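# Sort loose wooden strips into rows matching their colours

## Task

Put every loose wooden strip into the existing row of strips that has the same colour as it, then release the gripper(s) so nothing is still held at the end.

## Robot and tools

Robot: two arms, left_arm and right_arm, each with six joints and a parallel gripper. Camera views come from cam_head_left and cam_head_right, both 504x504 pixels, pointing at the table from the head.

Frame for the printed state: one scene frame shared by both arms. Origin sits on the table surface midway between the arms; +x runs outward over the table, +z upward, and left_arm is mounted toward +y. The names left and right refer to arms, not to image sides. Each result prints, per arm, end_effector_position in metres and end_effector_quat_wxyz; this point lies between the finger pads, roughly 1 cm short of the fingertips. The printed hand position may be somewhat off, worse when the arm is stretched far. The gripper's fingers extend along its own +z and close along its own y.

Tool execute_actions, argument actions: a list holding at most one item.
- Empty list: no command; just returns the current state.
- Motion item: {"rows": [...], "steps": n}. n is 1 to 15 control steps of 1/30 s (default 15). rows holds 1 to 15 rows; row k is used on step k and the final row repeats for any remaining steps.
- Wait item: {"steps": n} with n up to 300, no rows; returns after that many steps since the previous result (your own reply time is included in that count).
Optional pictures: true/false controls whether camera images are returned (they are by default).

Each row is one flat list of 14 numbers covering both arms, always all 14 even if one arm stays still: left_arm waist, shoulder, elbow, wrist pitch, wrist yaw, wrist roll, opening, then right_arm in the same seven-slot order. The six joint values are absolute target angles in radians (same form as the Joint positions line), not offsets. Stated ranges per arm: waist -2.880..2.880, shoulder 0.000..3.142, elbow 0.000..3.019, wrist pitch -1.693..1.571, wrist yaw -1.571..1.571, wrist roll -2.094..2.094. A target more than 0.019 rad outside a range, and further out than the joint's last reported angle, makes the whole call refused (nothing is sent). True limits may differ from these by up to 0.019 rad; asking beyond the real limit clips the command there, and the result may report "joint sent to its limit" (possibly about an earlier, still-running action). Absence of that line does not prove more travel exists.
Opening is an absolute value from -1 (closed) to +1 (fully open, pad gap 0.094 m).

Motion behaviour: joint speed is capped. Each step the sent target is held within a fixed distance of the measured angle (waist 0.264, shoulder 0.32, elbow 0.276, wrist pitch 0.33, wrist yaw 0.186, wrist roll 0.522 rad), and if the targets would carry the gripper more than 70 mm from where it is, all joints are scaled back. So far moves need several calls. Between calls the arms keep heading toward the last row sent, until everything has nearly stopped or a step was HELD; after that only a new action moves them further.

Result lines: Joint positions and Joint velocities list each arm's six joints (rad, rad/s) followed by the finger pad gap (m, m/s). grip_measured is the measured opening on the same -1..1 scale you command; each gripper may read off by about 1 mm, consistently. Away from the extremes, fingers are driven to where grip_measured equals your number, so to hold something command roughly 0.03 below the grip_measured seen while touching it (less margin for a gentler grip). Pad force tops out near 50 to 62 N, lower for very thin (under ~2 mm) parts, with a brief spike on first contact. "joint command not followed" means a clearance check altered or blocked that arm's joints on some steps while the rest of the row still ran. HELD marks steps on which your row, fully or partly, did not reach the robot. MOTOR HOT appears from 85 °C; at 100 °C the arm's motors and gripper release and the arm drops (OVER-TEMPERATURE FAULT), so don't hold loads or stall longer than needed.

Tool zoom_image: camera (cam_head_left or cam_head_right) and region [x0, y0, x1, y1] in that camera's pixel coordinates, origin top-left, box at most 504x504; returns a magnified view of the latest image. Camera intrinsics (pinhole with radial distortion): cam_head_left fx=fy=466.802, cx=251.668, cy=252.276; cam_head_right fx=fy=466.706, cx=250.841, cy=250.924.

Tool finished_scene: argument scene, the number of the current scene. It ends that scene irreversibly and reports whether the task succeeded; the strips must stay sorted afterwards. Sending a reply with no tool call also ends things.

Cautions: never push or knock anything off the table. Keep the arms from striking or pressing on each other. Avoid dropping strips, slamming, hard impacts and heavy pushing; move smoothly. Occasional outside disturbances may tug a held strip or shove a loose one, so check the images before letting go and before finishing. Open the gripper fully at the end.

Each tool is called after ">>>" by a JSON object that holds its "fn" and its "kwargs", one argument or row to a line.

## Session

>>> {"fn": "execute_actions", "kwargs": {
  "actions": []
}}

Scene clock: 0.00 s of 5700.00 s.
left_arm: end_effector_position=(+0.2044, +0.6524, +0.3944) grip_measured=+1.000 end_effector_quat_wxyz=(-0.006, +0.386, +0.902, +0.192) | right_arm: end_effector_position=(+0.3109, -0.0480, +0.1205) grip_measured=+1.000 end_effector_quat_wxyz=(+0.544, +0.046, +0.760, +0.353)
Joint positions: left_arm=[ 1.16   1.237  1.534 -1.487 -0.074  1.822  0.094] | right_arm=[1.025 1.475 0.303 0.984 0.55  0.736 0.094]
Joint velocities: left_arm=[ 0.005 -0.015 -0.022 -0.002  0.022 -0.066  0.   ] | right_arm=[ 0.005 -0.024 -0.012 -0.022 -0.022  0.037  0.   ]
Motor temperatures (°C, as the motors report them): left_arm=[23 22 24 23 25 22] | right_arm=[23 23 26 24 26 23]

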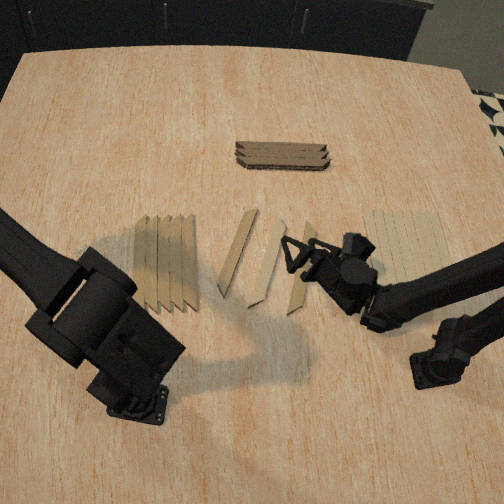

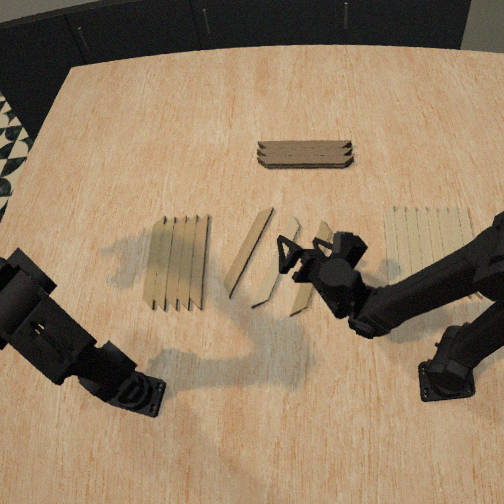

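>>> {"fn": "execute_actions", "kwargs": {
  "actions": [
    {"rows":[[0.8,1.3,1.0,-1.27,0,0,1,-0.8,1.0,1.0,-1.57,0,0,1]]}
  ],
  "pictures": false
}}

>>> {"fn": "execute_actions", "kwargs": {
  "actions": [
    {"steps":100}
  ]
}}

>>> {"fn": "zoom_image", "kwargs": {
  "camera": "cam_head_left",
  "region": [120,120,480,330]
}}

Scene clock: 6.87 s of 5700.00 s.
left_arm: end_effector_position=(+0.2613, +0.4925, +0.1463) grip_measured=+1.000 end_effector_quat_wxyz=(-0.017, +0.157, +0.987, -0.018) | right_arm: end_effector_position=(+0.4300, -0.0899, +0.2955) grip_measured=+1.000 end_effector_quat_wxyz=(+0.611, -0.114, +0.731, +0.280)
Joint positions: left_arm=[ 0.791  1.304  0.979 -1.295  0.     0.947  0.094] | right_arm=[0.589 1.086 0.601 0.388 0.052 0.281 0.094]
Joint velocities: left_arm=[-0.151  0.308 -0.403  0.007 -0.051 -2.821  0.   ] | right_arm=[-1.079 -0.464  0.745 -1.316 -0.374 -0.681  0.   ]
Motor temperatures (°C, as the motors report them): left_arm=[23 22 26 23 25 22] | right_arm=[23 23 26 24 26 23]
Steps of this call (steps 1 to 90: nothing new was sent; then 3.37 s passed at rest; steps 91 to 105: all 15 steps of this action). Readings (joint positions):
91: left_arm=[1.152 1.236 1.519 -1.470 -0.065 1.791] | right_arm=[1.017 1.466 0.309 0.959 0.516 0.708]
92: left_arm=[1.136 1.228 1.492 -1.442 -0.055 1.753] | right_arm=[0.996 1.447 0.320 0.913 0.476 0.672]
94: left_arm=[1.079 1.226 1.423 -1.404 -0.038 1.678] | right_arm=[0.940 1.392 0.354 0.829 0.402 0.604]
98: left_arm=[0.943 1.240 1.257 -1.350 -0.015 1.516] | right_arm=[0.821 1.261 0.437 0.679 0.262 0.473]
105: the state above

Scene clock: 10.20 s of 5700.00 s.
left_arm: end_effector_position=(+0.2607, +0.4924, +0.1406) grip_measured=+1.000 end_effector_quat_wxyz=(-0.026, -0.304, +0.952, -0.009) | right_arm: end_effector_position=(+0.2092, -0.5428, +0.2177) grip_measured=+1.000 end_effector_quat_wxyz=(-0.025, +0.377, +0.926, +0.009)
Joint positions: left_arm=[ 0.792  1.311  0.97  -1.284  0.     0.012  0.094] | right_arm=[-0.811  1.008  0.945 -1.561  0.002  0.012  0.094]
Joint velocities: left_arm=[ 0.015  0.005 -0.022 -0.002 -0.051  0.066  0.   ] | right_arm=[-0.024 -0.005 -0.002  0.002  0.007  0.095  0.   ]
Motor temperatures (°C, as the motors report them): left_arm=[23 22 26 23 25 22] | right_arm=[23 23 28 24 26 23]
Steps of this call (steps 1 to 60: the robot went on to your last target; steps 61 to 90: nothing new was sent; then 0.33 s passed at rest). Readings (joint positions):
1: left_arm=[0.789 1.313 0.971 -1.295 0.000 0.849] | right_arm=[0.552 1.072 0.627 0.343 0.040 0.259]
2: left_arm=[0.789 1.317 0.970 -1.294 0.000 0.751] | right_arm=[0.514 1.061 0.654 0.297 0.031 0.239]
4: left_arm=[0.791 1.315 0.970 -1.286 0.000 0.554] | right_arm=[0.436 1.045 0.708 0.204 0.019 0.203]
8: left_arm=[0.792 1.311 0.970 -1.284 0.000 0.239] | right_arm=[0.272 1.033 0.814 0.003 0.007 0.144]
90: the state above
All arms were judged still, so your last target was given up. Only a new action makes them travel on or press farther. Fingers that are still opening or closing keep moving.

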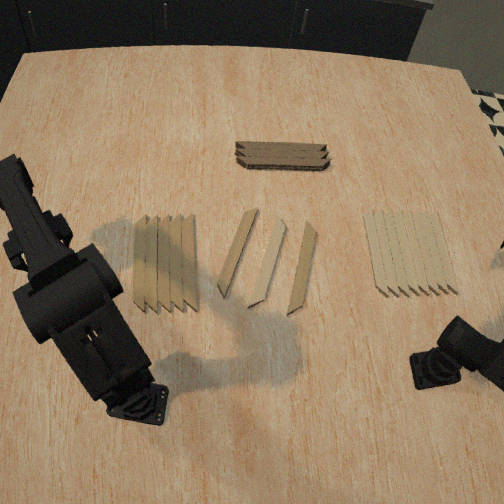

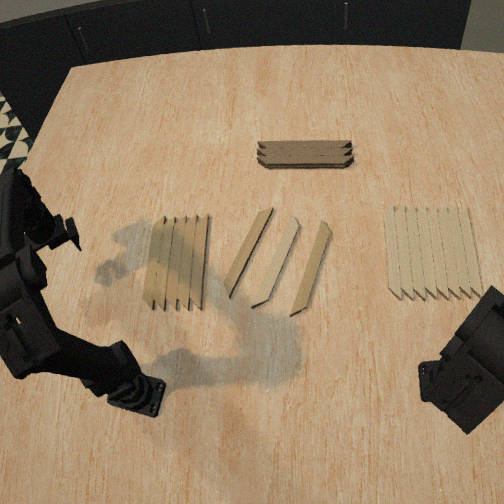

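Region (120, 120, 480, 330) of cam_head_left's 504x504 image, scaled by 1.400, with more detail than that image has; it fills the top 294 rows of this view, and the rest is white.

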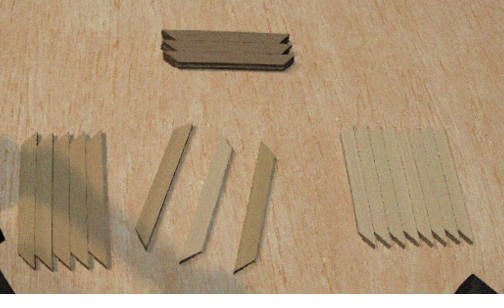

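>>> {"fn": "execute_actions", "kwargs": {
  "actions": [
    {"rows":[[-0.3,1.6,1.4,-1.37,0,0,1,0.2,1.3,1.0,-1.27,0,0,1]]}
  ],
  "pictures": false
}}

>>> {"fn": "execute_actions", "kwargs": {
  "actions": [
    {"steps":60}
  ]
}}

>>> {"fn": "execute_actions", "kwargs": {
  "actions": [
    {"rows":[[-0.3,1.3,1.0,-1.27,0,0,1,0.2,1.6,1.2,-1.17,0,0,1]]}
  ],
  "pictures": false
}}

>>> {"fn": "execute_actions", "kwargs": {
  "actions": [
    {"steps":40}
  ]
}}

Scene clock: 21.17 s of 5700.00 s.
left_arm: end_effector_position=(+0.4476, +0.3053, +0.1662) grip_measured=+1.000 end_effector_quat_wxyz=(-0.008, -0.006, +1.000, +0.003) | right_arm: end_effector_position=(+0.3634, -0.3543, +0.1272) grip_measured=+1.000 end_effector_quat_wxyz=(-0.043, -0.023, +0.999, -0.003)
Joint positions: left_arm=[ 0.184  1.581  1.325 -1.331 -0.005  0.012  0.094] | right_arm=[ 0.009  1.333  0.951 -1.276  0.002  0.012  0.094]
Joint velocities: left_arm=[-1.519 -0.024  0.154 -0.037  0.081  0.066  0.   ] | right_arm=[ 2.027 -0.005  0.017  0.027  0.007  0.007  0.   ]
Motor temperatures (°C, as the motors report them): left_arm=[23 23 28 23 25 22] | right_arm=[23 23 30 24 26 23]
Steps of this call (steps 1 to 90: nothing new was sent; then 7.47 s passed at rest; steps 91 to 105: all 15 steps of this action). Readings (joint positions):
91: left_arm=[0.781 1.322 0.981 -1.294 -0.004 0.012] | right_arm=[-0.801 1.016 0.945 -1.541 0.006 0.012]
92: left_arm=[0.758 1.348 1.009 -1.312 -0.006 0.012] | right_arm=[-0.773 1.033 0.947 -1.500 0.006 0.012]
94: left_arm=[0.686 1.420 1.084 -1.326 -0.006 0.012] | right_arm=[-0.690 1.099 0.950 -1.422 0.006 0.012]
98: left_arm=[0.520 1.536 1.226 -1.329 -0.006 0.012] | right_arm=[-0.468 1.255 0.950 -1.317 0.006 0.012]
105: the state above

Scene clock: 23.17 s of 5700.00 s.
left_arm: end_effector_position=(+0.4065, +0.0886, +0.1780) grip_measured=+1.000 end_effector_quat_wxyz=(-0.004, +0.231, +0.973, +0.001) | right_arm: end_effector_position=(+0.3547, -0.2881, +0.1345) grip_measured=+1.000 end_effector_quat_wxyz=(-0.031, -0.125, +0.992, -0.003)
Joint positions: left_arm=[-0.295  1.585  1.362 -1.356  0.001  0.012  0.094] | right_arm=[ 0.208  1.313  0.954 -1.274 -0.002  0.008  0.094]
Joint velocities: left_arm=[-0.015  0.015  0.002 -0.002  0.037 -0.095  0.   ] | right_arm=[-0.005  0.005 -0.002 -0.002  0.022 -0.022  0.   ]
Motor temperatures (°C, as the motors report them): left_arm=[23 23 28 23 25 22] | right_arm=[23 23 30 24 26 23]
Steps of this call (steps 1 to 45: the robot went on to your last target; steps 46 to 60: nothing new was sent). Readings (joint positions):
1: left_arm=[0.132 1.581 1.330 -1.332 -0.005 0.012] | right_arm=[0.078 1.332 0.952 -1.274 0.002 0.011]
2: left_arm=[0.080 1.581 1.333 -1.333 -0.005 0.012] | right_arm=[0.141 1.331 0.953 -1.274 -0.001 0.011]
4: left_arm=[-0.026 1.581 1.337 -1.335 -0.005 0.012] | right_arm=[0.223 1.327 0.954 -1.274 -0.006 0.008]
8: left_arm=[-0.238 1.583 1.346 -1.345 -0.002 0.012] | right_arm=[0.228 1.316 0.954 -1.274 -0.004 0.008]
60: the state above
All arms were judged still, so your last target was given up. Only a new action makes them travel on or press farther. Fingers that are still opening or closing keep moving.

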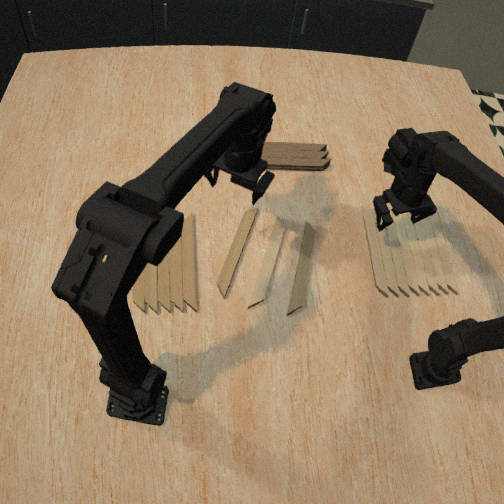

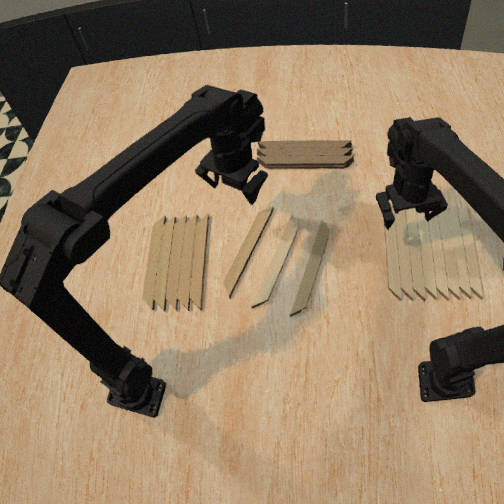

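Scene clock: 23.67 s of 5700.00 s.
left_arm: end_effector_position=(+0.2926, +0.1444, +0.1519) grip_measured=+1.000 end_effector_quat_wxyz=(-0.010, +0.231, +0.973, +0.002) | right_arm: end_effector_position=(+0.4612, -0.2601, +0.0942) grip_measured=+1.000 end_effector_quat_wxyz=(-0.022, -0.125, +0.992, -0.002)
Joint positions: left_arm=[-0.295  1.283  0.977 -1.284  0.001  0.012  0.094] | right_arm=[ 0.208  1.624  1.177 -1.167 -0.002  0.008  0.094]
Joint velocities: left_arm=[-0.005  0.054 -0.032 -0.012  0.007 -0.007  0.   ] | right_arm=[-0.015 -0.083 -0.007 -0.046 -0.007  0.022  0.   ]
Motor temperatures (°C, as the motors report them): left_arm=[23 23 28 23 25 22] | right_arm=[23 24 30 24 26 23]
Steps of this call (steps 1 to 15: all 15 steps of this action). Readings (joint positions):
1: left_arm=[-0.295 1.568 1.335 -1.335 0.001 0.012] | right_arm=[0.208 1.324 0.963 -1.271 -0.002 0.008]
2: left_arm=[-0.295 1.529 1.273 -1.306 0.001 0.012] | right_arm=[0.208 1.350 0.987 -1.264 -0.002 0.008]
4: left_arm=[-0.295 1.423 1.122 -1.291 0.001 0.012] | right_arm=[0.208 1.437 1.058 -1.234 -0.002 0.008]
8: left_arm=[-0.295 1.279 0.973 -1.289 0.001 0.012] | right_arm=[0.208 1.602 1.176 -1.172 -0.002 0.008]
15: the state above

Scene clock: 25.00 s of 5700.00 s.
left_arm: end_effector_position=(+0.2926, +0.1444, +0.1513) grip_measured=+1.000 end_effector_quat_wxyz=(-0.011, +0.231, +0.973, +0.002) | right_arm: end_effector_position=(+0.4614, -0.2600, +0.0978) grip_measured=+1.000 end_effector_quat_wxyz=(-0.017, -0.125, +0.992, -0.001)
Joint positions: left_arm=[-0.295  1.285  0.977 -1.284  0.001  0.012  0.094] | right_arm=[ 0.208  1.615  1.177 -1.167 -0.002  0.008  0.094]
Joint velocities: left_arm=[-0.024 -0.015 -0.007 -0.012 -0.037 -0.007  0.   ] | right_arm=[-0.005  0.024 -0.012  0.007 -0.154  0.007  0.   ]
Motor temperatures (°C, as the motors report them): left_arm=[23 23 28 23 25 22] | right_arm=[23 24 30 24 26 23]
Steps of this call (steps 1 to 15: the robot went on to your last target; steps 16 to 40: nothing new was sent). Readings (joint positions):
1: left_arm=[-0.295 1.285 0.977 -1.284 0.001 0.012] | right_arm=[0.208 1.621 1.177 -1.167 -0.002 0.008]
2: left_arm=[-0.295 1.285 0.977 -1.284 0.001 0.012] | right_arm=[0.208 1.619 1.177 -1.167 -0.002 0.008]
4: left_arm=[-0.295 1.285 0.977 -1.284 0.001 0.012] | right_arm=[0.208 1.616 1.177 -1.167 -0.002 0.008]
8: left_arm=[-0.295 1.285 0.977 -1.284 0.001 0.012] | right_arm=[0.208 1.615 1.177 -1.167 -0.002 0.008]
40: the state above
All arms were judged still, so your last target was given up. Only a new action makes them travel on or press farther. Fingers that are still opening or closing keep moving.

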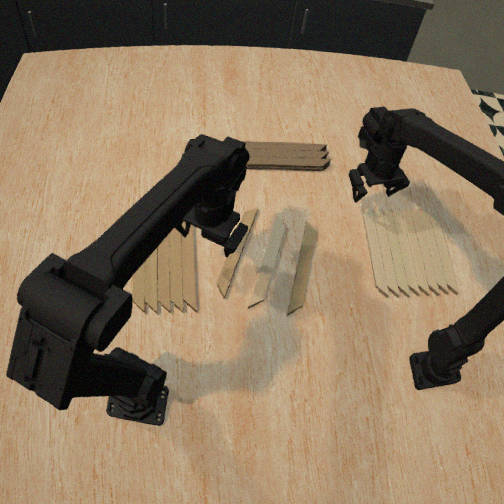

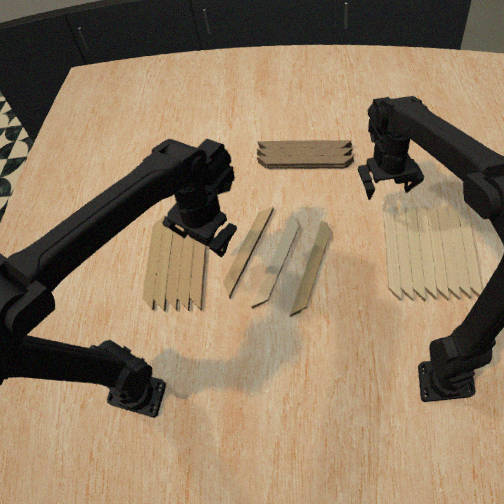

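>>> {"fn": "execute_actions", "kwargs": {
  "actions": [
    {"rows":[[-0.397,1.575,0.983,-0.933,0,-0.23,0.1,0.437,1.39,0.777,-0.91,0,0.487,0.1]]}
  ],
  "pictures": false
}}

>>> {"fn": "execute_actions", "kwargs": {
  "actions": [
    {"steps":30}
  ]
}}

>>> {"fn": "zoom_image", "kwargs": {
  "camera": "cam_head_right",
  "region": [140,140,500,330]
}}

Scene clock: 45.70 s of 5700.00 s.
left_arm: end_effector_position=(+0.3320, +0.0773, +0.0354) grip_measured=+0.103 end_effector_quat_wxyz=(-0.004, +0.178, +0.984, +0.002) | right_arm: end_effector_position=(+0.3231, -0.2146, +0.0427) grip_measured=+0.103 end_effector_quat_wxyz=(+0.005, -0.025, +1.000, +0.004)
Joint positions: left_arm=[-0.402  1.599  0.966 -0.947 -0.    -0.204  0.052] | right_arm=[ 0.449  1.39   0.755 -0.923 -0.002  0.448  0.052]
Joint velocities: left_arm=[-0.015 -0.161 -0.002  0.002  0.007 -0.11  -0.001] | right_arm=[-0.034 -0.015 -0.007 -0.002 -0.051  0.11   0.   ]
Motor temperatures (°C, as the motors report them): left_arm=[23 23 29 23 25 22] | right_arm=[23 24 30 24 26 23]
Steps of this call (steps 1 to 90: nothing new was sent; then 17.20 s passed at rest; steps 91 to 105: all 15 steps of this action). Readings (joint positions):
91: left_arm=[-0.299 1.294 0.976 -1.257 0.000 -0.007] | right_arm=[0.217 1.605 1.154 -1.131 0.002 0.051]
92: left_arm=[-0.307 1.314 0.976 -1.204 -0.000 -0.030] | right_arm=[0.233 1.578 1.107 -1.072 0.005 0.103]
94: left_arm=[-0.334 1.386 0.977 -1.099 -0.000 -0.073] | right_arm=[0.294 1.512 0.993 -1.004 0.005 0.187]
98: left_arm=[-0.389 1.562 0.976 -0.963 -0.000 -0.155] | right_arm=[0.437 1.400 0.788 -0.943 -0.003 0.347]
105: the state above

Scene clock: 46.70 s of 5700.00 s.
left_arm: end_effector_position=(+0.3333, +0.0765, +0.0414) grip_measured=+0.103 end_effector_quat_wxyz=(+0.003, +0.171, +0.985, -0.001) | right_arm: end_effector_position=(+0.3238, -0.2145, +0.0428) grip_measured=+0.103 end_effector_quat_wxyz=(+0.006, -0.011, +1.000, +0.005)
Joint positions: left_arm=[-0.402  1.583  0.966 -0.947 -0.    -0.218  0.052] | right_arm=[ 0.449  1.39   0.755 -0.92  -0.002  0.475  0.052]
Joint velocities: left_arm=[ 0.005 -0.005 -0.002  0.002  0.051 -0.095 -0.   ] | right_arm=[-0.015  0.015 -0.002 -0.002 -0.037 -0.051  0.   ]
Motor temperatures (°C, as the motors report them): left_arm=[23 23 29 23 25 22] | right_arm=[23 24 30 24 26 23]
Steps of this call (steps 1 to 30: the robot went on to your last target). Readings (joint positions):
1: left_arm=[-0.402 1.594 0.966 -0.947 -0.000 -0.207] | right_arm=[0.449 1.390 0.755 -0.922 -0.002 0.454]
2: left_arm=[-0.402 1.589 0.966 -0.947 -0.000 -0.209] | right_arm=[0.449 1.390 0.755 -0.920 -0.002 0.458]
4: left_arm=[-0.402 1.584 0.966 -0.947 -0.000 -0.212] | right_arm=[0.449 1.390 0.755 -0.920 -0.002 0.465]
8: left_arm=[-0.402 1.583 0.966 -0.947 -0.000 -0.215] | right_arm=[0.449 1.390 0.755 -0.920 -0.002 0.471]
30: the state above
All arms were judged still, so your last target was given up. Only a new action makes them travel on or press farther. Fingers that are still opening or closing keep moving.

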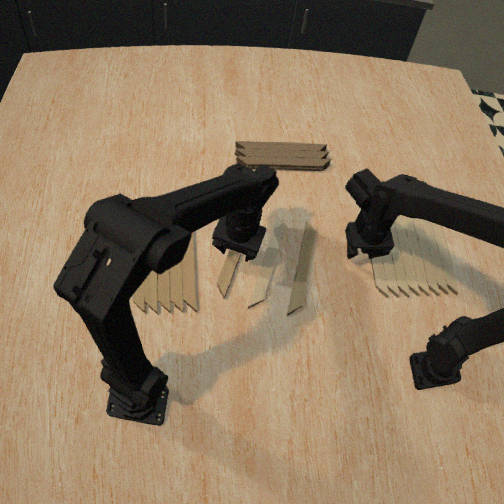

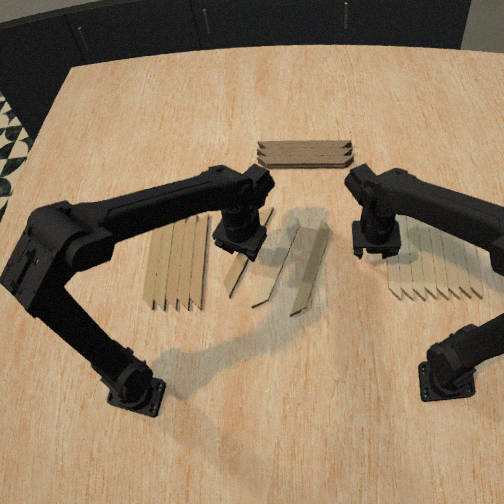

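Region (140, 140, 500, 330) of cam_head_right's 504x504 image, scaled by 1.400, with more detail than that image has; it fills the top 266 rows of this view, and the rest is white.

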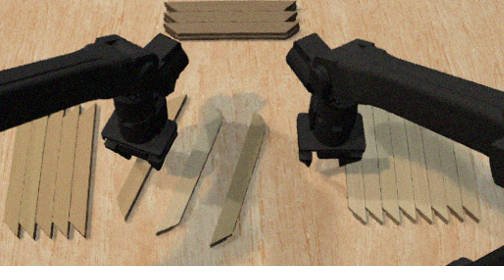

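>>> {"fn": "execute_actions", "kwargs": {
  "actions": [
    {"rows":[[-0.39,1.61,1.03,-0.93,0,-0.21,0.1,0.3,1.35,0.85,-1,0,1,0.1],[-0.39,1.61,1.03,-0.93,0,-0.21,0.1,0.3,1.35,0.85,-1,0,1,0.1],[-0.39,1.64,1.05,-0.93,0,-0.21,0.1,0.3,1.35,0.85,-1,0,1,0.1],[-0.39,1.64,1.06,-0.92,0,-0.21,0.1,0.3,1.35,0.85,-1,0,1,0.1],[-0.385,1.66,1.06,-0.91,0,-0.205,0.1,0.3,1.35,0.85,-1,0,1,0.1],[-0.385,1.66,1.06,-0.91,0,-0.205,0.1,0.3,1.35,0.85,-1,0,1,0.1],[-0.385,1.685,1.06,-0.893,0,-0.205,0.1,0.3,1.35,0.85,-1,0,1,0.1]]}
  ],
  "pictures": false
}}

>>> {"fn": "execute_actions", "kwargs": {
  "actions": [
    {"steps":20}
  ]
}}

>>> {"fn": "zoom_image", "kwargs": {
  "camera": "cam_head_right",
  "region": [140,160,340,330]
}}

Scene clock: 53.27 s of 5700.00 s.
left_arm: end_effector_position=(+0.3651, +0.0612, +0.0270) grip_measured=+0.103 end_effector_quat_wxyz=(+0.013, +0.167, +0.986, -0.005) | right_arm: end_effector_position=(+0.3566, -0.2598, +0.0718) grip_measured=+0.103 end_effector_quat_wxyz=(+0.015, +0.311, +0.950, +0.010)
Joint positions: left_arm=[-0.393  1.675  1.038 -0.905 -0.    -0.217  0.052] | right_arm=[ 0.288  1.356  0.813 -0.991  0.002  0.97   0.052]
Joint velocities: left_arm=[ 0.005 -0.005 -0.027 -0.012 -0.037  0.022  0.001] | right_arm=[ 0.005 -0.005 -0.012 -0.032 -0.007  0.11  -0.   ]
Motor temperatures (°C, as the motors report them): left_arm=[23 23 29 23 25 22] | right_arm=[23 24 30 24 26 23]
Steps of this call (steps 1 to 90: nothing new was sent; then 3.07 s passed at rest; steps 91 to 105: all 15 steps of this action). Readings (joint positions):
91: left_arm=[-0.401 1.584 0.968 -0.947 -0.000 -0.218] | right_arm=[0.439 1.390 0.760 -0.934 -0.006 0.553]
92: left_arm=[-0.401 1.586 0.973 -0.947 -0.000 -0.218] | right_arm=[0.414 1.389 0.769 -0.958 -0.007 0.640]
94: left_arm=[-0.400 1.598 0.994 -0.945 -0.000 -0.218] | right_arm=[0.346 1.381 0.789 -0.982 -0.002 0.766]
98: left_arm=[-0.395 1.641 1.035 -0.915 -0.000 -0.217] | right_arm=[0.287 1.361 0.812 -0.988 0.002 0.899]
105: the state above

Scene clock: 53.93 s of 5700.00 s.
left_arm: end_effector_position=(+0.3651, +0.0612, +0.0270) grip_measured=+0.103 end_effector_quat_wxyz=(+0.013, +0.167, +0.986, -0.005) | right_arm: end_effector_position=(+0.3566, -0.2598, +0.0718) grip_measured=+0.103 end_effector_quat_wxyz=(+0.015, +0.320, +0.947, +0.010)
Joint positions: left_arm=[-0.393  1.675  1.038 -0.905 -0.    -0.217  0.052] | right_arm=[ 0.288  1.356  0.813 -0.991  0.002  0.988  0.052]
Joint velocities: left_arm=[-0.005  0.015 -0.002 -0.012  0.022 -0.007 -0.   ] | right_arm=[-0.005 -0.005 -0.007 -0.002 -0.037 -0.037 -0.   ]
Motor temperatures (°C, as the motors report them): left_arm=[23 23 29 23 25 22] | right_arm=[23 24 30 24 26 23]
Steps of this call (steps 1 to 20: the robot went on to your last target). Readings (joint positions):
1: left_arm=[-0.393 1.675 1.038 -0.905 -0.000 -0.217] | right_arm=[0.288 1.356 0.813 -0.991 0.002 0.974]
2: left_arm=[-0.393 1.675 1.038 -0.905 -0.000 -0.217] | right_arm=[0.288 1.356 0.813 -0.991 0.002 0.977]
4: left_arm=[-0.393 1.675 1.038 -0.905 -0.000 -0.217] | right_arm=[0.288 1.356 0.813 -0.991 0.002 0.981]
8: left_arm=[-0.393 1.675 1.038 -0.905 -0.000 -0.217] | right_arm=[0.288 1.356 0.813 -0.991 0.002 0.985]
20: the state above

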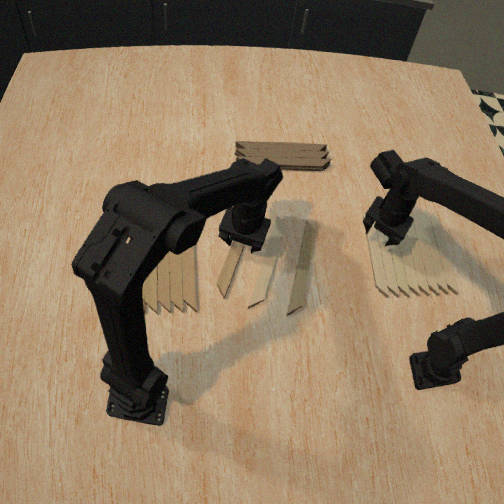

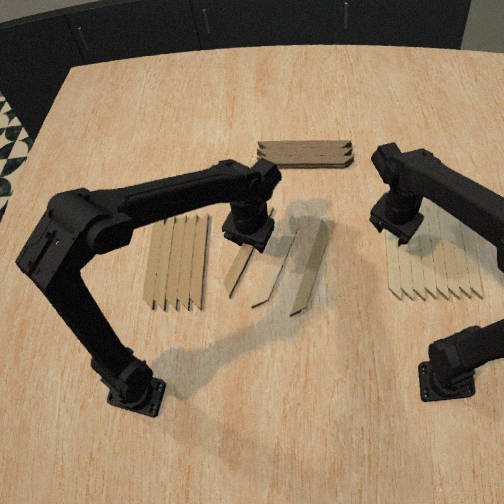

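Region (140, 160, 340, 330) of cam_head_right's 504x504 image, scaled by 2.520, with more detail than that image has; it fills the top 428 rows of this view, and the rest is white.

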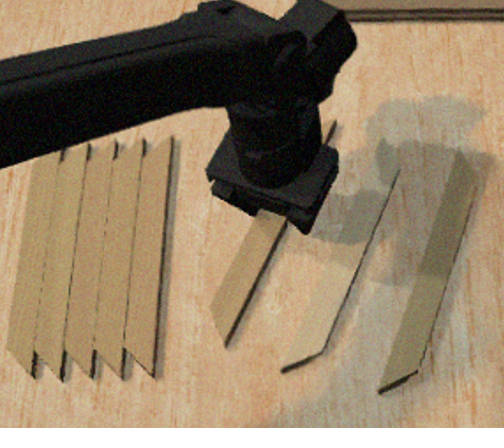

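>>> {"fn": "execute_actions", "kwargs": {
  "actions": [
    {"rows":[[-0.372,1.718,1.06,-0.893,0,-0.205,0.1,0.3,1.35,0.85,-1,0,1,0.1]]}
  ],
  "pictures": false
}}

>>> {"fn": "execute_actions", "kwargs": {
  "actions": [
    {"rows":[[-0.372,1.718,1.06,-0.893,0,-0.205,-0.5,0.3,1.35,0.85,-1,0,1,0.1]]}
  ]
}}

Scene clock: 56.67 s of 5700.00 s.
left_arm: end_effector_position=(+0.3673, +0.0663, +0.0204) grip_measured=+0.102 end_effector_quat_wxyz=(+0.006, +0.161, +0.987, -0.004) | right_arm: end_effector_position=(+0.3566, -0.2598, +0.0718) grip_measured=+0.103 end_effector_quat_wxyz=(+0.015, +0.320, +0.947, +0.010)
Joint positions: left_arm=[-0.379  1.692  1.039 -0.904  0.003 -0.217  0.052] | right_arm=[ 0.288  1.356  0.813 -0.991  0.002  0.988  0.052]
Joint velocities: left_arm=[ 0.005 -0.024 -0.007 -0.012 -0.022  0.037  0.001] | right_arm=[-0.005 -0.005  0.022  0.002 -0.037  0.037  0.   ]
Motor temperatures (°C, as the motors report them): left_arm=[23 23 29 23 25 22] | right_arm=[23 24 30 24 26 23]
Steps of this call (steps 1 to 15: the robot went on to your last target; steps 16 to 67: nothing new was sent; steps 68 to 82: all 15 steps of this action). Readings (joint positions):
68: left_arm=[-0.392 1.677 1.038 -0.905 -0.000 -0.217] | right_arm=[0.288 1.356 0.813 -0.991 0.002 0.988]
69: left_arm=[-0.390 1.679 1.038 -0.905 -0.000 -0.217] | right_arm=[0.288 1.356 0.813 -0.991 0.002 0.988]
71: left_arm=[-0.385 1.688 1.038 -0.905 -0.000 -0.217] | right_arm=[0.288 1.356 0.813 -0.991 0.002 0.988]
75: left_arm=[-0.379 1.692 1.039 -0.904 0.003 -0.217] | right_arm=[0.288 1.356 0.813 -0.991 0.002 0.988]
82: the state above

Scene clock: 57.17 s of 5700.00 s.
left_arm: end_effector_position=(+0.3673, +0.0664, +0.0203) grip_measured=-0.438 end_effector_quat_wxyz=(+0.006, +0.161, +0.987, -0.004) | right_arm: end_effector_position=(+0.3566, -0.2598, +0.0718) grip_measured=+0.103 end_effector_quat_wxyz=(+0.015, +0.320, +0.947, +0.010)
Joint positions: left_arm=[-0.379  1.692  1.039 -0.904  0.003 -0.217  0.026] | right_arm=[ 0.288  1.356  0.813 -0.991  0.002  0.989  0.052]
Joint velocities: left_arm=[-0.005 -0.015 -0.012  0.007 -0.007 -0.11  -0.   ] | right_arm=[-0.015  0.015  0.012 -0.012  0.051  0.022 -0.001]
Motor temperatures (°C, as the motors report them): left_arm=[23 23 29 23 25 22] | right_arm=[23 24 30 24 26 23]
Steps of this call (steps 1 to 15: all 15 steps of this action). Readings (joint positions):
1: left_arm=[-0.379 1.692 1.039 -0.904 0.003 -0.217] | right_arm=[0.288 1.356 0.813 -0.991 0.002 0.988]
2: left_arm=[-0.379 1.692 1.039 -0.904 0.002 -0.217] | right_arm=[0.288 1.356 0.813 -0.991 0.002 0.989]
4: left_arm=[-0.379 1.692 1.039 -0.904 0.003 -0.217] | right_arm=[0.288 1.356 0.813 -0.991 0.002 0.989]
8: left_arm=[-0.379 1.692 1.039 -0.904 0.003 -0.217] | right_arm=[0.288 1.356 0.813 -0.991 0.002 0.989]
15: the state above

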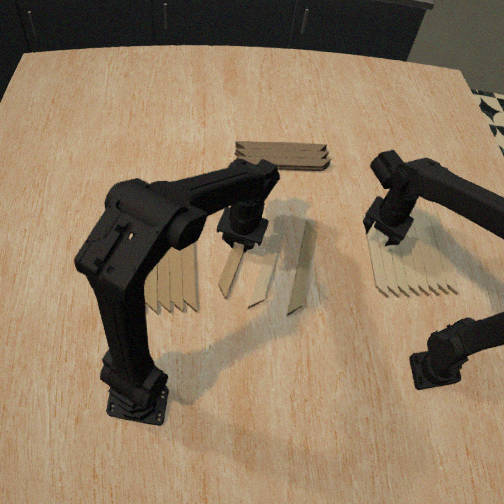

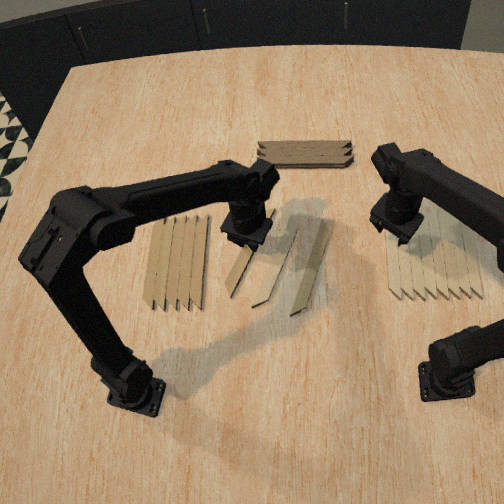

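>>> {"fn": "execute_actions", "kwargs": {
  "actions": [
    {"rows":[[-0.372,1.65,1.06,-0.92,0,-0.3,-0.47,0.3,1.35,0.85,-1,0,1,0.1],[-0.372,1.65,1.06,-0.92,0,-0.3,-0.47,0.3,1.35,0.85,-1,0,1,0.1],[-0.372,1.62,1.02,-0.92,0,-0.4,-0.47,0.3,1.35,0.85,-1,0,1,0.1],[-0.33,1.6,1,-0.92,0,-0.46,-0.47,0.3,1.35,0.85,-1,0,1,0.1],[-0.3,1.58,0.97,-0.92,0,-0.46,-0.47,0.3,1.35,0.85,-1,0,1,0.1],[-0.257,1.562,0.935,-0.92,0,-0.46,-0.47,0.3,1.35,0.85,-1,0,1,0.1]]}
  ],
  "pictures": false
}}

>>> {"fn": "execute_actions", "kwargs": {
  "actions": [
    {"steps":20}
  ]
}}

>>> {"fn": "zoom_image", "kwargs": {
  "camera": "cam_head_right",
  "region": [140,160,340,330]
}}

Scene clock: 64.23 s of 5700.00 s.
left_arm: end_effector_position=(+0.3569, +0.1371, +0.0391) grip_measured=-0.438 end_effector_quat_wxyz=(+0.013, -0.017, +1.000, -0.005) | right_arm: end_effector_position=(+0.3566, -0.2598, +0.0718) grip_measured=+0.103 end_effector_quat_wxyz=(+0.015, +0.320, +0.947, +0.010)
Joint positions: left_arm=[-0.242  1.558  0.928 -0.912 -0.002 -0.436  0.026] | right_arm=[ 0.288  1.356  0.813 -0.991  0.002  0.989  0.052]
Joint velocities: left_arm=[-0.093 -0.005  0.002 -0.002 -0.037 -0.095  0.001] | right_arm=[-0.005  0.005  0.002  0.017 -0.007 -0.051 -0.001]
Motor temperatures (°C, as the motors report them): left_arm=[23 23 29 23 25 22] | right_arm=[23 24 30 24 26 23]
Steps of this call (steps 1 to 15: the robot went on to your last target; steps 16 to 90: nothing new was sent; then 3.57 s passed at rest; steps 91 to 105: all 15 steps of this action). Readings (joint positions):
91: left_arm=[-0.379 1.690 1.039 -0.904 0.003 -0.227] | right_arm=[0.288 1.356 0.813 -0.991 0.002 0.989]
92: left_arm=[-0.379 1.687 1.039 -0.906 0.003 -0.239] | right_arm=[0.288 1.356 0.813 -0.991 0.002 0.989]
94: left_arm=[-0.376 1.670 1.029 -0.906 0.003 -0.298] | right_arm=[0.288 1.356 0.813 -0.991 0.002 0.989]
98: left_arm=[-0.305 1.584 0.949 -0.909 0.003 -0.386] | right_arm=[0.288 1.356 0.813 -0.991 0.002 0.989]
105: the state above

Scene clock: 64.90 s of 5700.00 s.
left_arm: end_effector_position=(+0.3555, +0.1340, +0.0391) grip_measured=-0.438 end_effector_quat_wxyz=(+0.013, -0.018, +1.000, -0.005) | right_arm: end_effector_position=(+0.3566, -0.2598, +0.0718) grip_measured=+0.103 end_effector_quat_wxyz=(+0.015, +0.320, +0.947, +0.010)
Joint positions: left_arm=[-0.251  1.558  0.928 -0.912 -0.002 -0.447  0.026] | right_arm=[ 0.288  1.356  0.813 -0.991  0.002  0.989  0.052]
Joint velocities: left_arm=[-0.024  0.005 -0.017  0.002  0.037 -0.051 -0.002] | right_arm=[-0.034 -0.005 -0.002 -0.007 -0.022  0.037 -0.   ]
Motor temperatures (°C, as the motors report them): left_arm=[23 23 29 23 25 22] | right_arm=[23 24 30 24 26 23]
Steps of this call (steps 1 to 20: the robot went on to your last target). Readings (joint positions):
1: left_arm=[-0.245 1.558 0.928 -0.912 -0.002 -0.438] | right_arm=[0.288 1.356 0.813 -0.991 0.002 0.989]
2: left_arm=[-0.247 1.558 0.928 -0.912 -0.002 -0.440] | right_arm=[0.288 1.356 0.813 -0.991 0.002 0.989]
4: left_arm=[-0.250 1.558 0.928 -0.912 -0.002 -0.443] | right_arm=[0.288 1.356 0.813 -0.991 0.002 0.989]
8: left_arm=[-0.251 1.558 0.928 -0.912 -0.002 -0.445] | right_arm=[0.288 1.356 0.813 -0.991 0.002 0.989]
20: the state above

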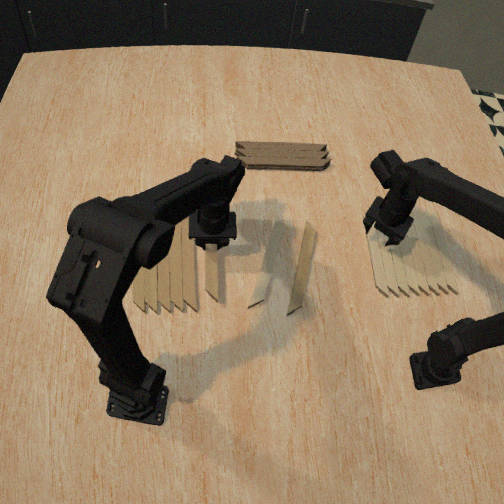

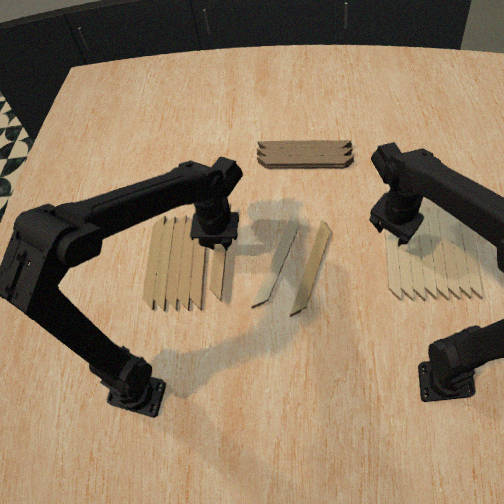

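Region (140, 160, 340, 330) of cam_head_right's 504x504 image, scaled by 2.520, with more detail than that image has; it fills the top 428 rows of this view, and the rest is white.

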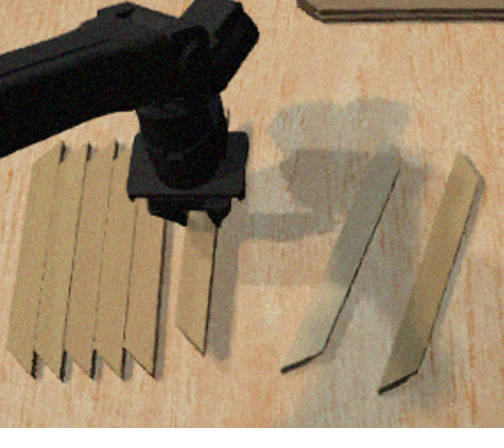

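>>> {"fn": "execute_actions", "kwargs": {
  "actions": [
    {"rows":[[-0.257,1.562,0.905,-0.89,0,-0.42,-0.47,0.3,1.35,0.85,-1,0,1,0.1],[-0.257,1.562,0.905,-0.89,0,-0.42,-0.47,0.3,1.35,0.85,-1,0,1,0.1],[-0.257,1.562,0.905,-0.89,0,-0.42,-0.47,0.3,1.35,0.85,-1,0,1,0.1],[-0.257,1.562,0.875,-0.87,0,-0.42,-0.47,0.3,1.35,0.85,-1,0,1,0.1]]}
  ]
}}

>>> {"fn": "zoom_image", "kwargs": {
  "camera": "cam_head_right",
  "region": [140,160,340,330]
}}

Scene clock: 72.20 s of 5700.00 s.
left_arm: end_effector_position=(+0.3347, +0.1431, +0.0204) grip_measured=-0.438 end_effector_quat_wxyz=(-0.002, -0.011, +1.000, +0.002) | right_arm: end_effector_position=(+0.3566, -0.2598, +0.0718) grip_measured=+0.103 end_effector_quat_wxyz=(+0.015, +0.320, +0.947, +0.010)
Joint positions: left_arm=[-0.251  1.558  0.866 -0.884 -0.002 -0.433  0.026] | right_arm=[ 0.288  1.356  0.813 -0.991  0.002  0.989  0.052]
Joint velocities: left_arm=[-0.005 -0.005 -0.007 -0.012 -0.007  0.022 -0.002] | right_arm=[-0.005  0.005 -0.012  0.007  0.022 -0.022  0.001]
Motor temperatures (°C, as the motors report them): left_arm=[23 23 28 23 25 22] | right_arm=[23 24 31 24 26 23]
Steps of this call (steps 1 to 15: the robot went on to your last target; steps 16 to 90: nothing new was sent; then 3.80 s passed at rest; steps 91 to 105: all 15 steps of this action). Readings (joint positions):
91: left_arm=[-0.251 1.558 0.925 -0.910 -0.002 -0.445] | right_arm=[0.288 1.356 0.813 -0.991 0.002 0.989]
92: left_arm=[-0.251 1.558 0.921 -0.906 -0.002 -0.443] | right_arm=[0.288 1.356 0.813 -0.991 0.002 0.989]
94: left_arm=[-0.251 1.558 0.906 -0.898 -0.002 -0.439] | right_arm=[0.288 1.356 0.813 -0.991 0.002 0.989]
98: left_arm=[-0.251 1.558 0.871 -0.887 -0.002 -0.435] | right_arm=[0.288 1.356 0.813 -0.991 0.002 0.989]
105: the state above

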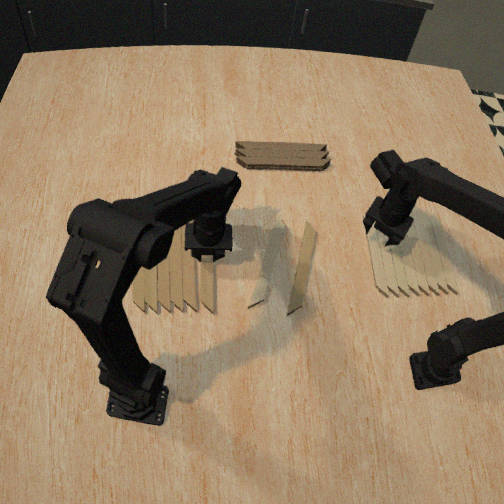

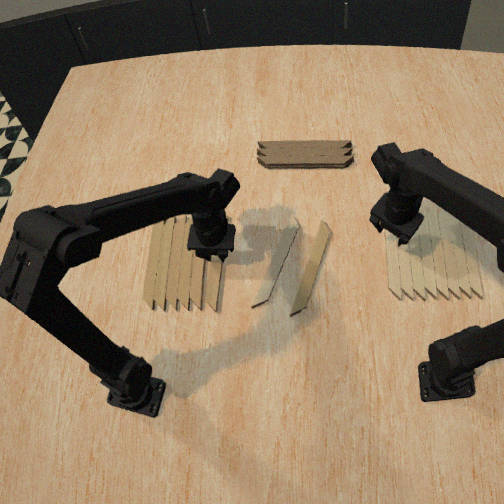

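Region (140, 160, 340, 330) of cam_head_right's 504x504 image, scaled by 2.520, with more detail than that image has; it fills the top 428 rows of this view, and the rest is white.

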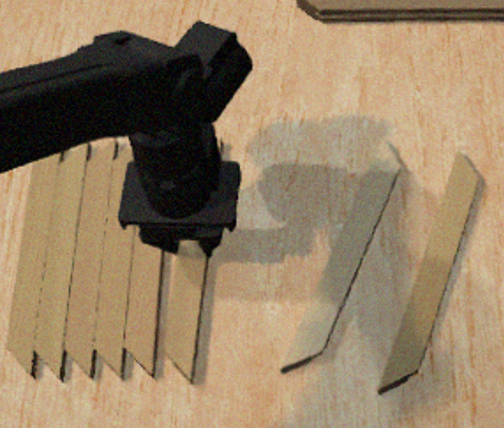

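>>> {"fn": "execute_actions", "kwargs": {
  "actions": [
    {"rows":[[-0.257,1.562,0.875,-0.87,0,-0.42,-0.33,0.3,1.35,0.95,-1.05,0,-1.93,0.2]],"steps":8}
  ],
  "pictures": false
}}

>>> {"fn": "execute_actions", "kwargs": {
  "actions": [
    {"rows":[[-0.257,1.45,0.875,-0.97,0,-0.42,-0.33,0.5,1.5,1.1,-1.05,0,-1.93,0.2]],"steps":10}
  ],
  "pictures": false
}}

>>> {"fn": "execute_actions", "kwargs": {
  "actions": [
    {"rows":[[0.7,1.2,0.875,-1.2,0,-0.42,-0.33,0.865,1.71,1.21,-1.02,0,-1.93,0.2]]}
  ],
  "pictures": false
}}

>>> {"fn": "execute_actions", "kwargs": {
  "actions": [
    {"steps":40}
  ]
}}

Scene clock: 80.97 s of 5700.00 s.
left_arm: end_effector_position=(+0.3347, +0.1431, +0.0204) grip_measured=-0.332 end_effector_quat_wxyz=(-0.002, -0.011, +1.000, +0.002) | right_arm: end_effector_position=(+0.3881, -0.2488, +0.1082) grip_measured=+0.197 end_effector_quat_wxyz=(+0.045, -0.058, +0.997, +0.012)
Joint positions: left_arm=[-0.251  1.558  0.866 -0.884 -0.002 -0.432  0.031] | right_arm=[ 0.288  1.357  0.919 -1.039  0.002  0.221  0.056]
Joint velocities: left_arm=[ 0.005  0.005  0.027  0.002 -0.051 -0.081 -0.001] | right_arm=[ 0.005 -0.024  0.095 -0.017  0.007 -2.777 -0.   ]
Motor temperatures (°C, as the motors report them): left_arm=[23 23 28 23 25 22] | right_arm=[23 24 31 24 26 23]
Steps of this call (steps 1 to 15: the robot went on to your last target; steps 16 to 90: nothing new was sent; then 5.50 s passed at rest; steps 91 to 98: all 8 steps of this action). Readings (joint positions):
91: left_arm=[-0.251 1.558 0.866 -0.884 -0.002 -0.432] | right_arm=[0.288 1.356 0.821 -1.004 0.002 0.910]
92: left_arm=[-0.251 1.558 0.866 -0.884 -0.002 -0.432] | right_arm=[0.288 1.358 0.835 -1.023 0.002 0.811]
94: left_arm=[-0.251 1.558 0.866 -0.884 -0.002 -0.432] | right_arm=[0.288 1.358 0.872 -1.039 0.002 0.615]
98: the state above

Scene clock: 81.30 s of 5700.00 s.
left_arm: end_effector_position=(+0.3270, +0.1463, +0.0617) grip_measured=-0.332 end_effector_quat_wxyz=(+0.019, -0.011, +1.000, -0.008) | right_arm: end_effector_position=(+0.3958, -0.1390, +0.1063) grip_measured=+0.198 end_effector_quat_wxyz=(+0.044, -0.577, +0.816, -0.001)
Joint positions: left_arm=[-0.251  1.437  0.863 -0.956 -0.002 -0.432  0.031] | right_arm=[ 0.523  1.505  1.068 -1.047 -0.002 -0.66   0.056]
Joint velocities: left_arm=[-0.015  0.015  0.002 -0.007 -0.007 -0.007  0.001] | right_arm=[ 0.015 -0.015  0.012 -0.027 -0.081 -2.821  0.   ]
Motor temperatures (°C, as the motors report them): left_arm=[23 23 28 23 25 22] | right_arm=[23 24 31 24 26 23]
Steps of this call (steps 1 to 10: all 10 steps of this action). Readings (joint positions):
1: left_arm=[-0.251 1.552 0.866 -0.896 -0.002 -0.432] | right_arm=[0.298 1.362 0.928 -1.042 0.006 0.151]
2: left_arm=[-0.251 1.539 0.865 -0.918 -0.002 -0.432] | right_arm=[0.320 1.376 0.945 -1.046 0.007 0.087]
4: left_arm=[-0.251 1.498 0.863 -0.946 -0.002 -0.432] | right_arm=[0.388 1.422 0.993 -1.046 0.007 -0.070]
8: left_arm=[-0.251 1.440 0.863 -0.955 -0.002 -0.432] | right_arm=[0.508 1.499 1.067 -1.046 -0.002 -0.462]
10: the state above

Scene clock: 81.80 s of 5700.00 s.
left_arm: end_effector_position=(+0.2690, +0.4485, +0.1361) grip_measured=-0.332 end_effector_quat_wxyz=(+0.028, -0.450, +0.892, +0.003) | right_arm: end_effector_position=(+0.3047, +0.0076, +0.0464) grip_measured=+0.198 end_effector_quat_wxyz=(+0.004, +0.973, -0.233, -0.004)
Joint positions: left_arm=[ 0.663  1.194  0.858 -1.178 -0.003 -0.431  0.031] | right_arm=[ 0.9    1.723  1.166 -1.024 -0.004 -1.723  0.056]
Joint velocities: left_arm=[ 1.734 -0.005 -0.012 -0.066 -0.066 -0.022  0.   ] | right_arm=[-0.142 -0.063  0.022  0.002  0.037 -1.253 -0.001]
Motor temperatures (°C, as the motors report them): left_arm=[23 23 28 23 25 22] | right_arm=[23 24 31 24 26 23]
Steps of this call (steps 1 to 15: all 15 steps of this action). Readings (joint positions):
1: left_arm=[-0.240 1.431 0.863 -0.976 0.003 -0.431] | right_arm=[0.531 1.512 1.071 -1.047 0.002 -0.718]
2: left_arm=[-0.217 1.415 0.861 -1.014 0.005 -0.431] | right_arm=[0.548 1.524 1.081 -1.046 0.004 -0.767]
4: left_arm=[-0.132 1.360 0.858 -1.077 0.005 -0.431] | right_arm=[0.609 1.566 1.105 -1.043 0.005 -0.867]
8: left_arm=[0.120 1.239 0.858 -1.147 0.004 -0.431] | right_arm=[0.774 1.658 1.143 -1.033 0.004 -1.145]
15: the state above

Scene clock: 83.13 s of 5700.00 s.
left_arm: end_effector_position=(+0.2610, +0.4580, +0.1360) grip_measured=-0.332 end_effector_quat_wxyz=(+0.024, -0.468, +0.884, +0.002) | right_arm: end_effector_position=(+0.3161, -0.0004, +0.0470) grip_measured=+0.198 end_effector_quat_wxyz=(+0.004, +0.989, -0.151, -0.003)
Joint positions: left_arm=[ 0.703  1.194  0.858 -1.186 -0.002 -0.431  0.031] | right_arm=[ 0.871  1.723  1.166 -1.024 -0.002 -1.919  0.056]
Joint velocities: left_arm=[-0.015 -0.015 -0.002 -0.002 -0.007 -0.007  0.   ] | right_arm=[ 0.015 -0.005  0.007 -0.037  0.007  0.007 -0.   ]
Motor temperatures (°C, as the motors report them): left_arm=[23 23 28 23 25 22] | right_arm=[23 24 31 24 26 23]
Steps of this call (steps 1 to 30: the robot went on to your last target; steps 31 to 40: nothing new was sent). Readings (joint positions):
1: left_arm=[0.711 1.194 0.858 -1.180 -0.006 -0.431] | right_arm=[0.895 1.723 1.166 -1.024 -0.003 -1.763]
2: left_arm=[0.736 1.194 0.858 -1.182 -0.006 -0.431] | right_arm=[0.889 1.723 1.166 -1.024 -0.003 -1.794]
4: left_arm=[0.739 1.194 0.858 -1.186 -0.005 -0.431] | right_arm=[0.878 1.723 1.166 -1.024 -0.002 -1.839]
8: left_arm=[0.707 1.194 0.858 -1.186 -0.002 -0.431] | right_arm=[0.871 1.723 1.166 -1.024 -0.002 -1.886]
40: the state above
All arms were judged still, so your last target was given up. Only a new action makes them travel on or press farther. Fingers that are still opening or closing keep moving.

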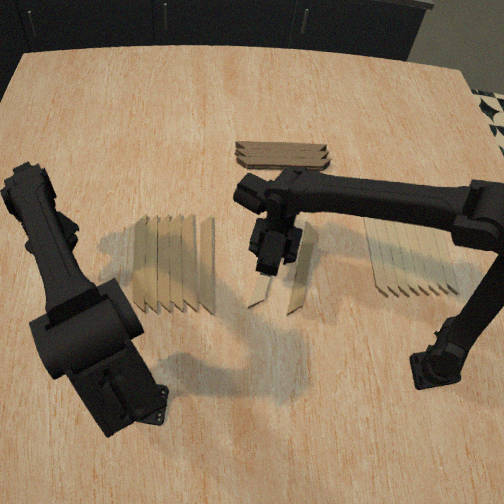

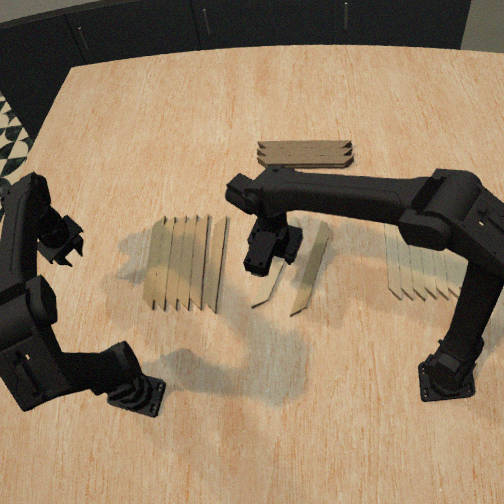

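Looks about aligned; descend.

>>> {"fn": "execute_actions", "kwargs": {
  "actions": [
    {"rows":[[0.7,1.2,0.875,-1.2,0,-0.42,-0.33,0.865,1.75,1.21,-0.98,0,-1.93,0.2],[0.7,1.2,0.875,-1.2,0,-0.42,-0.33,0.865,1.75,1.21,-0.98,0,-1.93,0.2],[0.7,1.2,0.875,-1.2,0,-0.42,-0.33,0.865,1.75,1.21,-0.98,0,-1.93,0.2],[0.7,1.2,0.875,-1.2,0,-0.42,-0.33,0.865,1.78,1.21,-0.96,0,-1.93,0.2],[0.7,1.2,0.875,-1.2,0,-0.42,-0.33,0.865,1.78,1.21,-0.96,0,-1.93,0.2],[0.7,1.2,0.875,-1.2,0,-0.42,-0.33,0.865,1.78,1.21,-0.96,0,-1.93,0.2],[0.7,1.2,0.875,-1.2,0,-0.42,-0.33,0.865,1.8,1.21,-0.94,0,-1.93,0.2]]}
  ],
  "pictures": false
}}

>>> {"fn": "execute_actions", "kwargs": {
  "actions": [
    {"rows":[[0.7,1.2,0.875,-1.2,0,-0.42,-0.33,0.865,1.8,1.21,-0.94,0,-1.93,-0.48]]}
  ]
}}

Scene clock: 88.53 s of 5700.00 s.
left_arm: end_effector_position=(+0.2610, +0.4580, +0.1360) grip_measured=-0.332 end_effector_quat_wxyz=(+0.024, -0.468, +0.884, +0.002) | right_arm: end_effector_position=(+0.3249, +0.0111, +0.0168) grip_measured=+0.198 end_effector_quat_wxyz=(-0.001, +0.989, -0.151, -0.000)
Joint positions: left_arm=[ 0.703  1.194  0.858 -1.186 -0.002 -0.431  0.031] | right_arm=[ 0.871  1.793  1.172 -0.948 -0.001 -1.919  0.056]
Joint velocities: left_arm=[ 0.005  0.005  0.002  0.012 -0.037 -0.007 -0.   ] | right_arm=[-0.005 -0.015  0.012  0.032 -0.037 -0.037 -0.   ]
Motor temperatures (°C, as the motors report them): left_arm=[23 23 29 23 25 22] | right_arm=[23 24 31 24 26 23]
Steps of this call (steps 1 to 90: nothing new was sent; then 1.90 s passed at rest; steps 91 to 105: all 15 steps of this action). Readings (joint positions):
91: left_arm=[0.703 1.194 0.858 -1.186 -0.002 -0.431] | right_arm=[0.871 1.723 1.166 -1.018 -0.002 -1.919]
92: left_arm=[0.703 1.194 0.858 -1.186 -0.002 -0.431] | right_arm=[0.871 1.724 1.166 -1.009 -0.002 -1.919]
94: left_arm=[0.703 1.194 0.858 -1.186 -0.002 -0.431] | right_arm=[0.871 1.729 1.167 -0.992 -0.002 -1.919]
98: left_arm=[0.703 1.194 0.858 -1.186 -0.002 -0.431] | right_arm=[0.871 1.759 1.169 -0.962 -0.002 -1.919]
105: the state above

Scene clock: 89.03 s of 5700.00 s.
left_arm: end_effector_position=(+0.2610, +0.4580, +0.1360) grip_measured=-0.332 end_effector_quat_wxyz=(+0.024, -0.468, +0.884, +0.002) | right_arm: end_effector_position=(+0.3251, +0.0112, +0.0168) grip_measured=-0.439 end_effector_quat_wxyz=(-0.001, +0.989, -0.150, +0.000)
Joint positions: left_arm=[ 0.703  1.194  0.858 -1.186 -0.002 -0.431  0.031] | right_arm=[ 0.871  1.793  1.172 -0.948 -0.001 -1.92   0.026]
Joint velocities: left_arm=[-0.005 -0.024 -0.012  0.002 -0.051 -0.007  0.001] | right_arm=[-0.015 -0.015  0.002 -0.002 -0.051  0.022 -0.   ]
Motor temperatures (°C, as the motors report them): left_arm=[23 23 29 23 25 22] | right_arm=[23 24 31 24 26 23]
Steps of this call (steps 1 to 15: all 15 steps of this action). Readings (joint positions):
1: left_arm=[0.703 1.194 0.858 -1.186 -0.002 -0.431] | right_arm=[0.871 1.793 1.172 -0.948 -0.001 -1.919]
2: left_arm=[0.703 1.194 0.858 -1.186 -0.002 -0.431] | right_arm=[0.871 1.793 1.172 -0.948 -0.001 -1.919]
4: left_arm=[0.703 1.194 0.858 -1.186 -0.002 -0.431] | right_arm=[0.871 1.793 1.172 -0.948 -0.001 -1.920]
8: left_arm=[0.703 1.194 0.858 -1.186 -0.002 -0.431] | right_arm=[0.871 1.793 1.172 -0.948 -0.001 -1.920]
15: the state above

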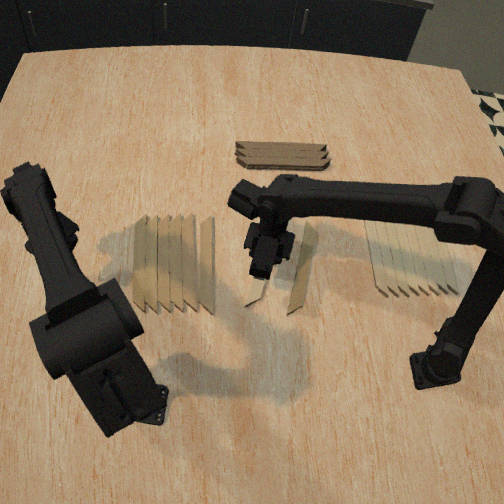

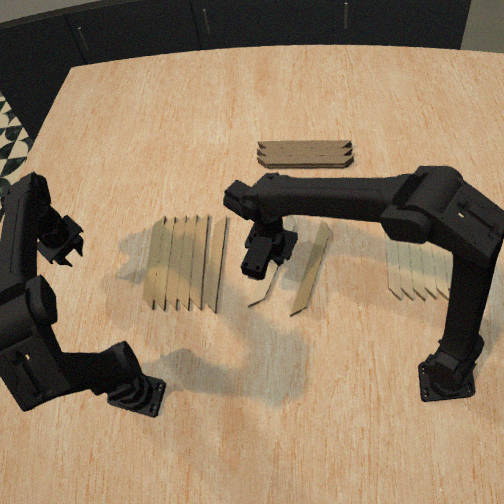

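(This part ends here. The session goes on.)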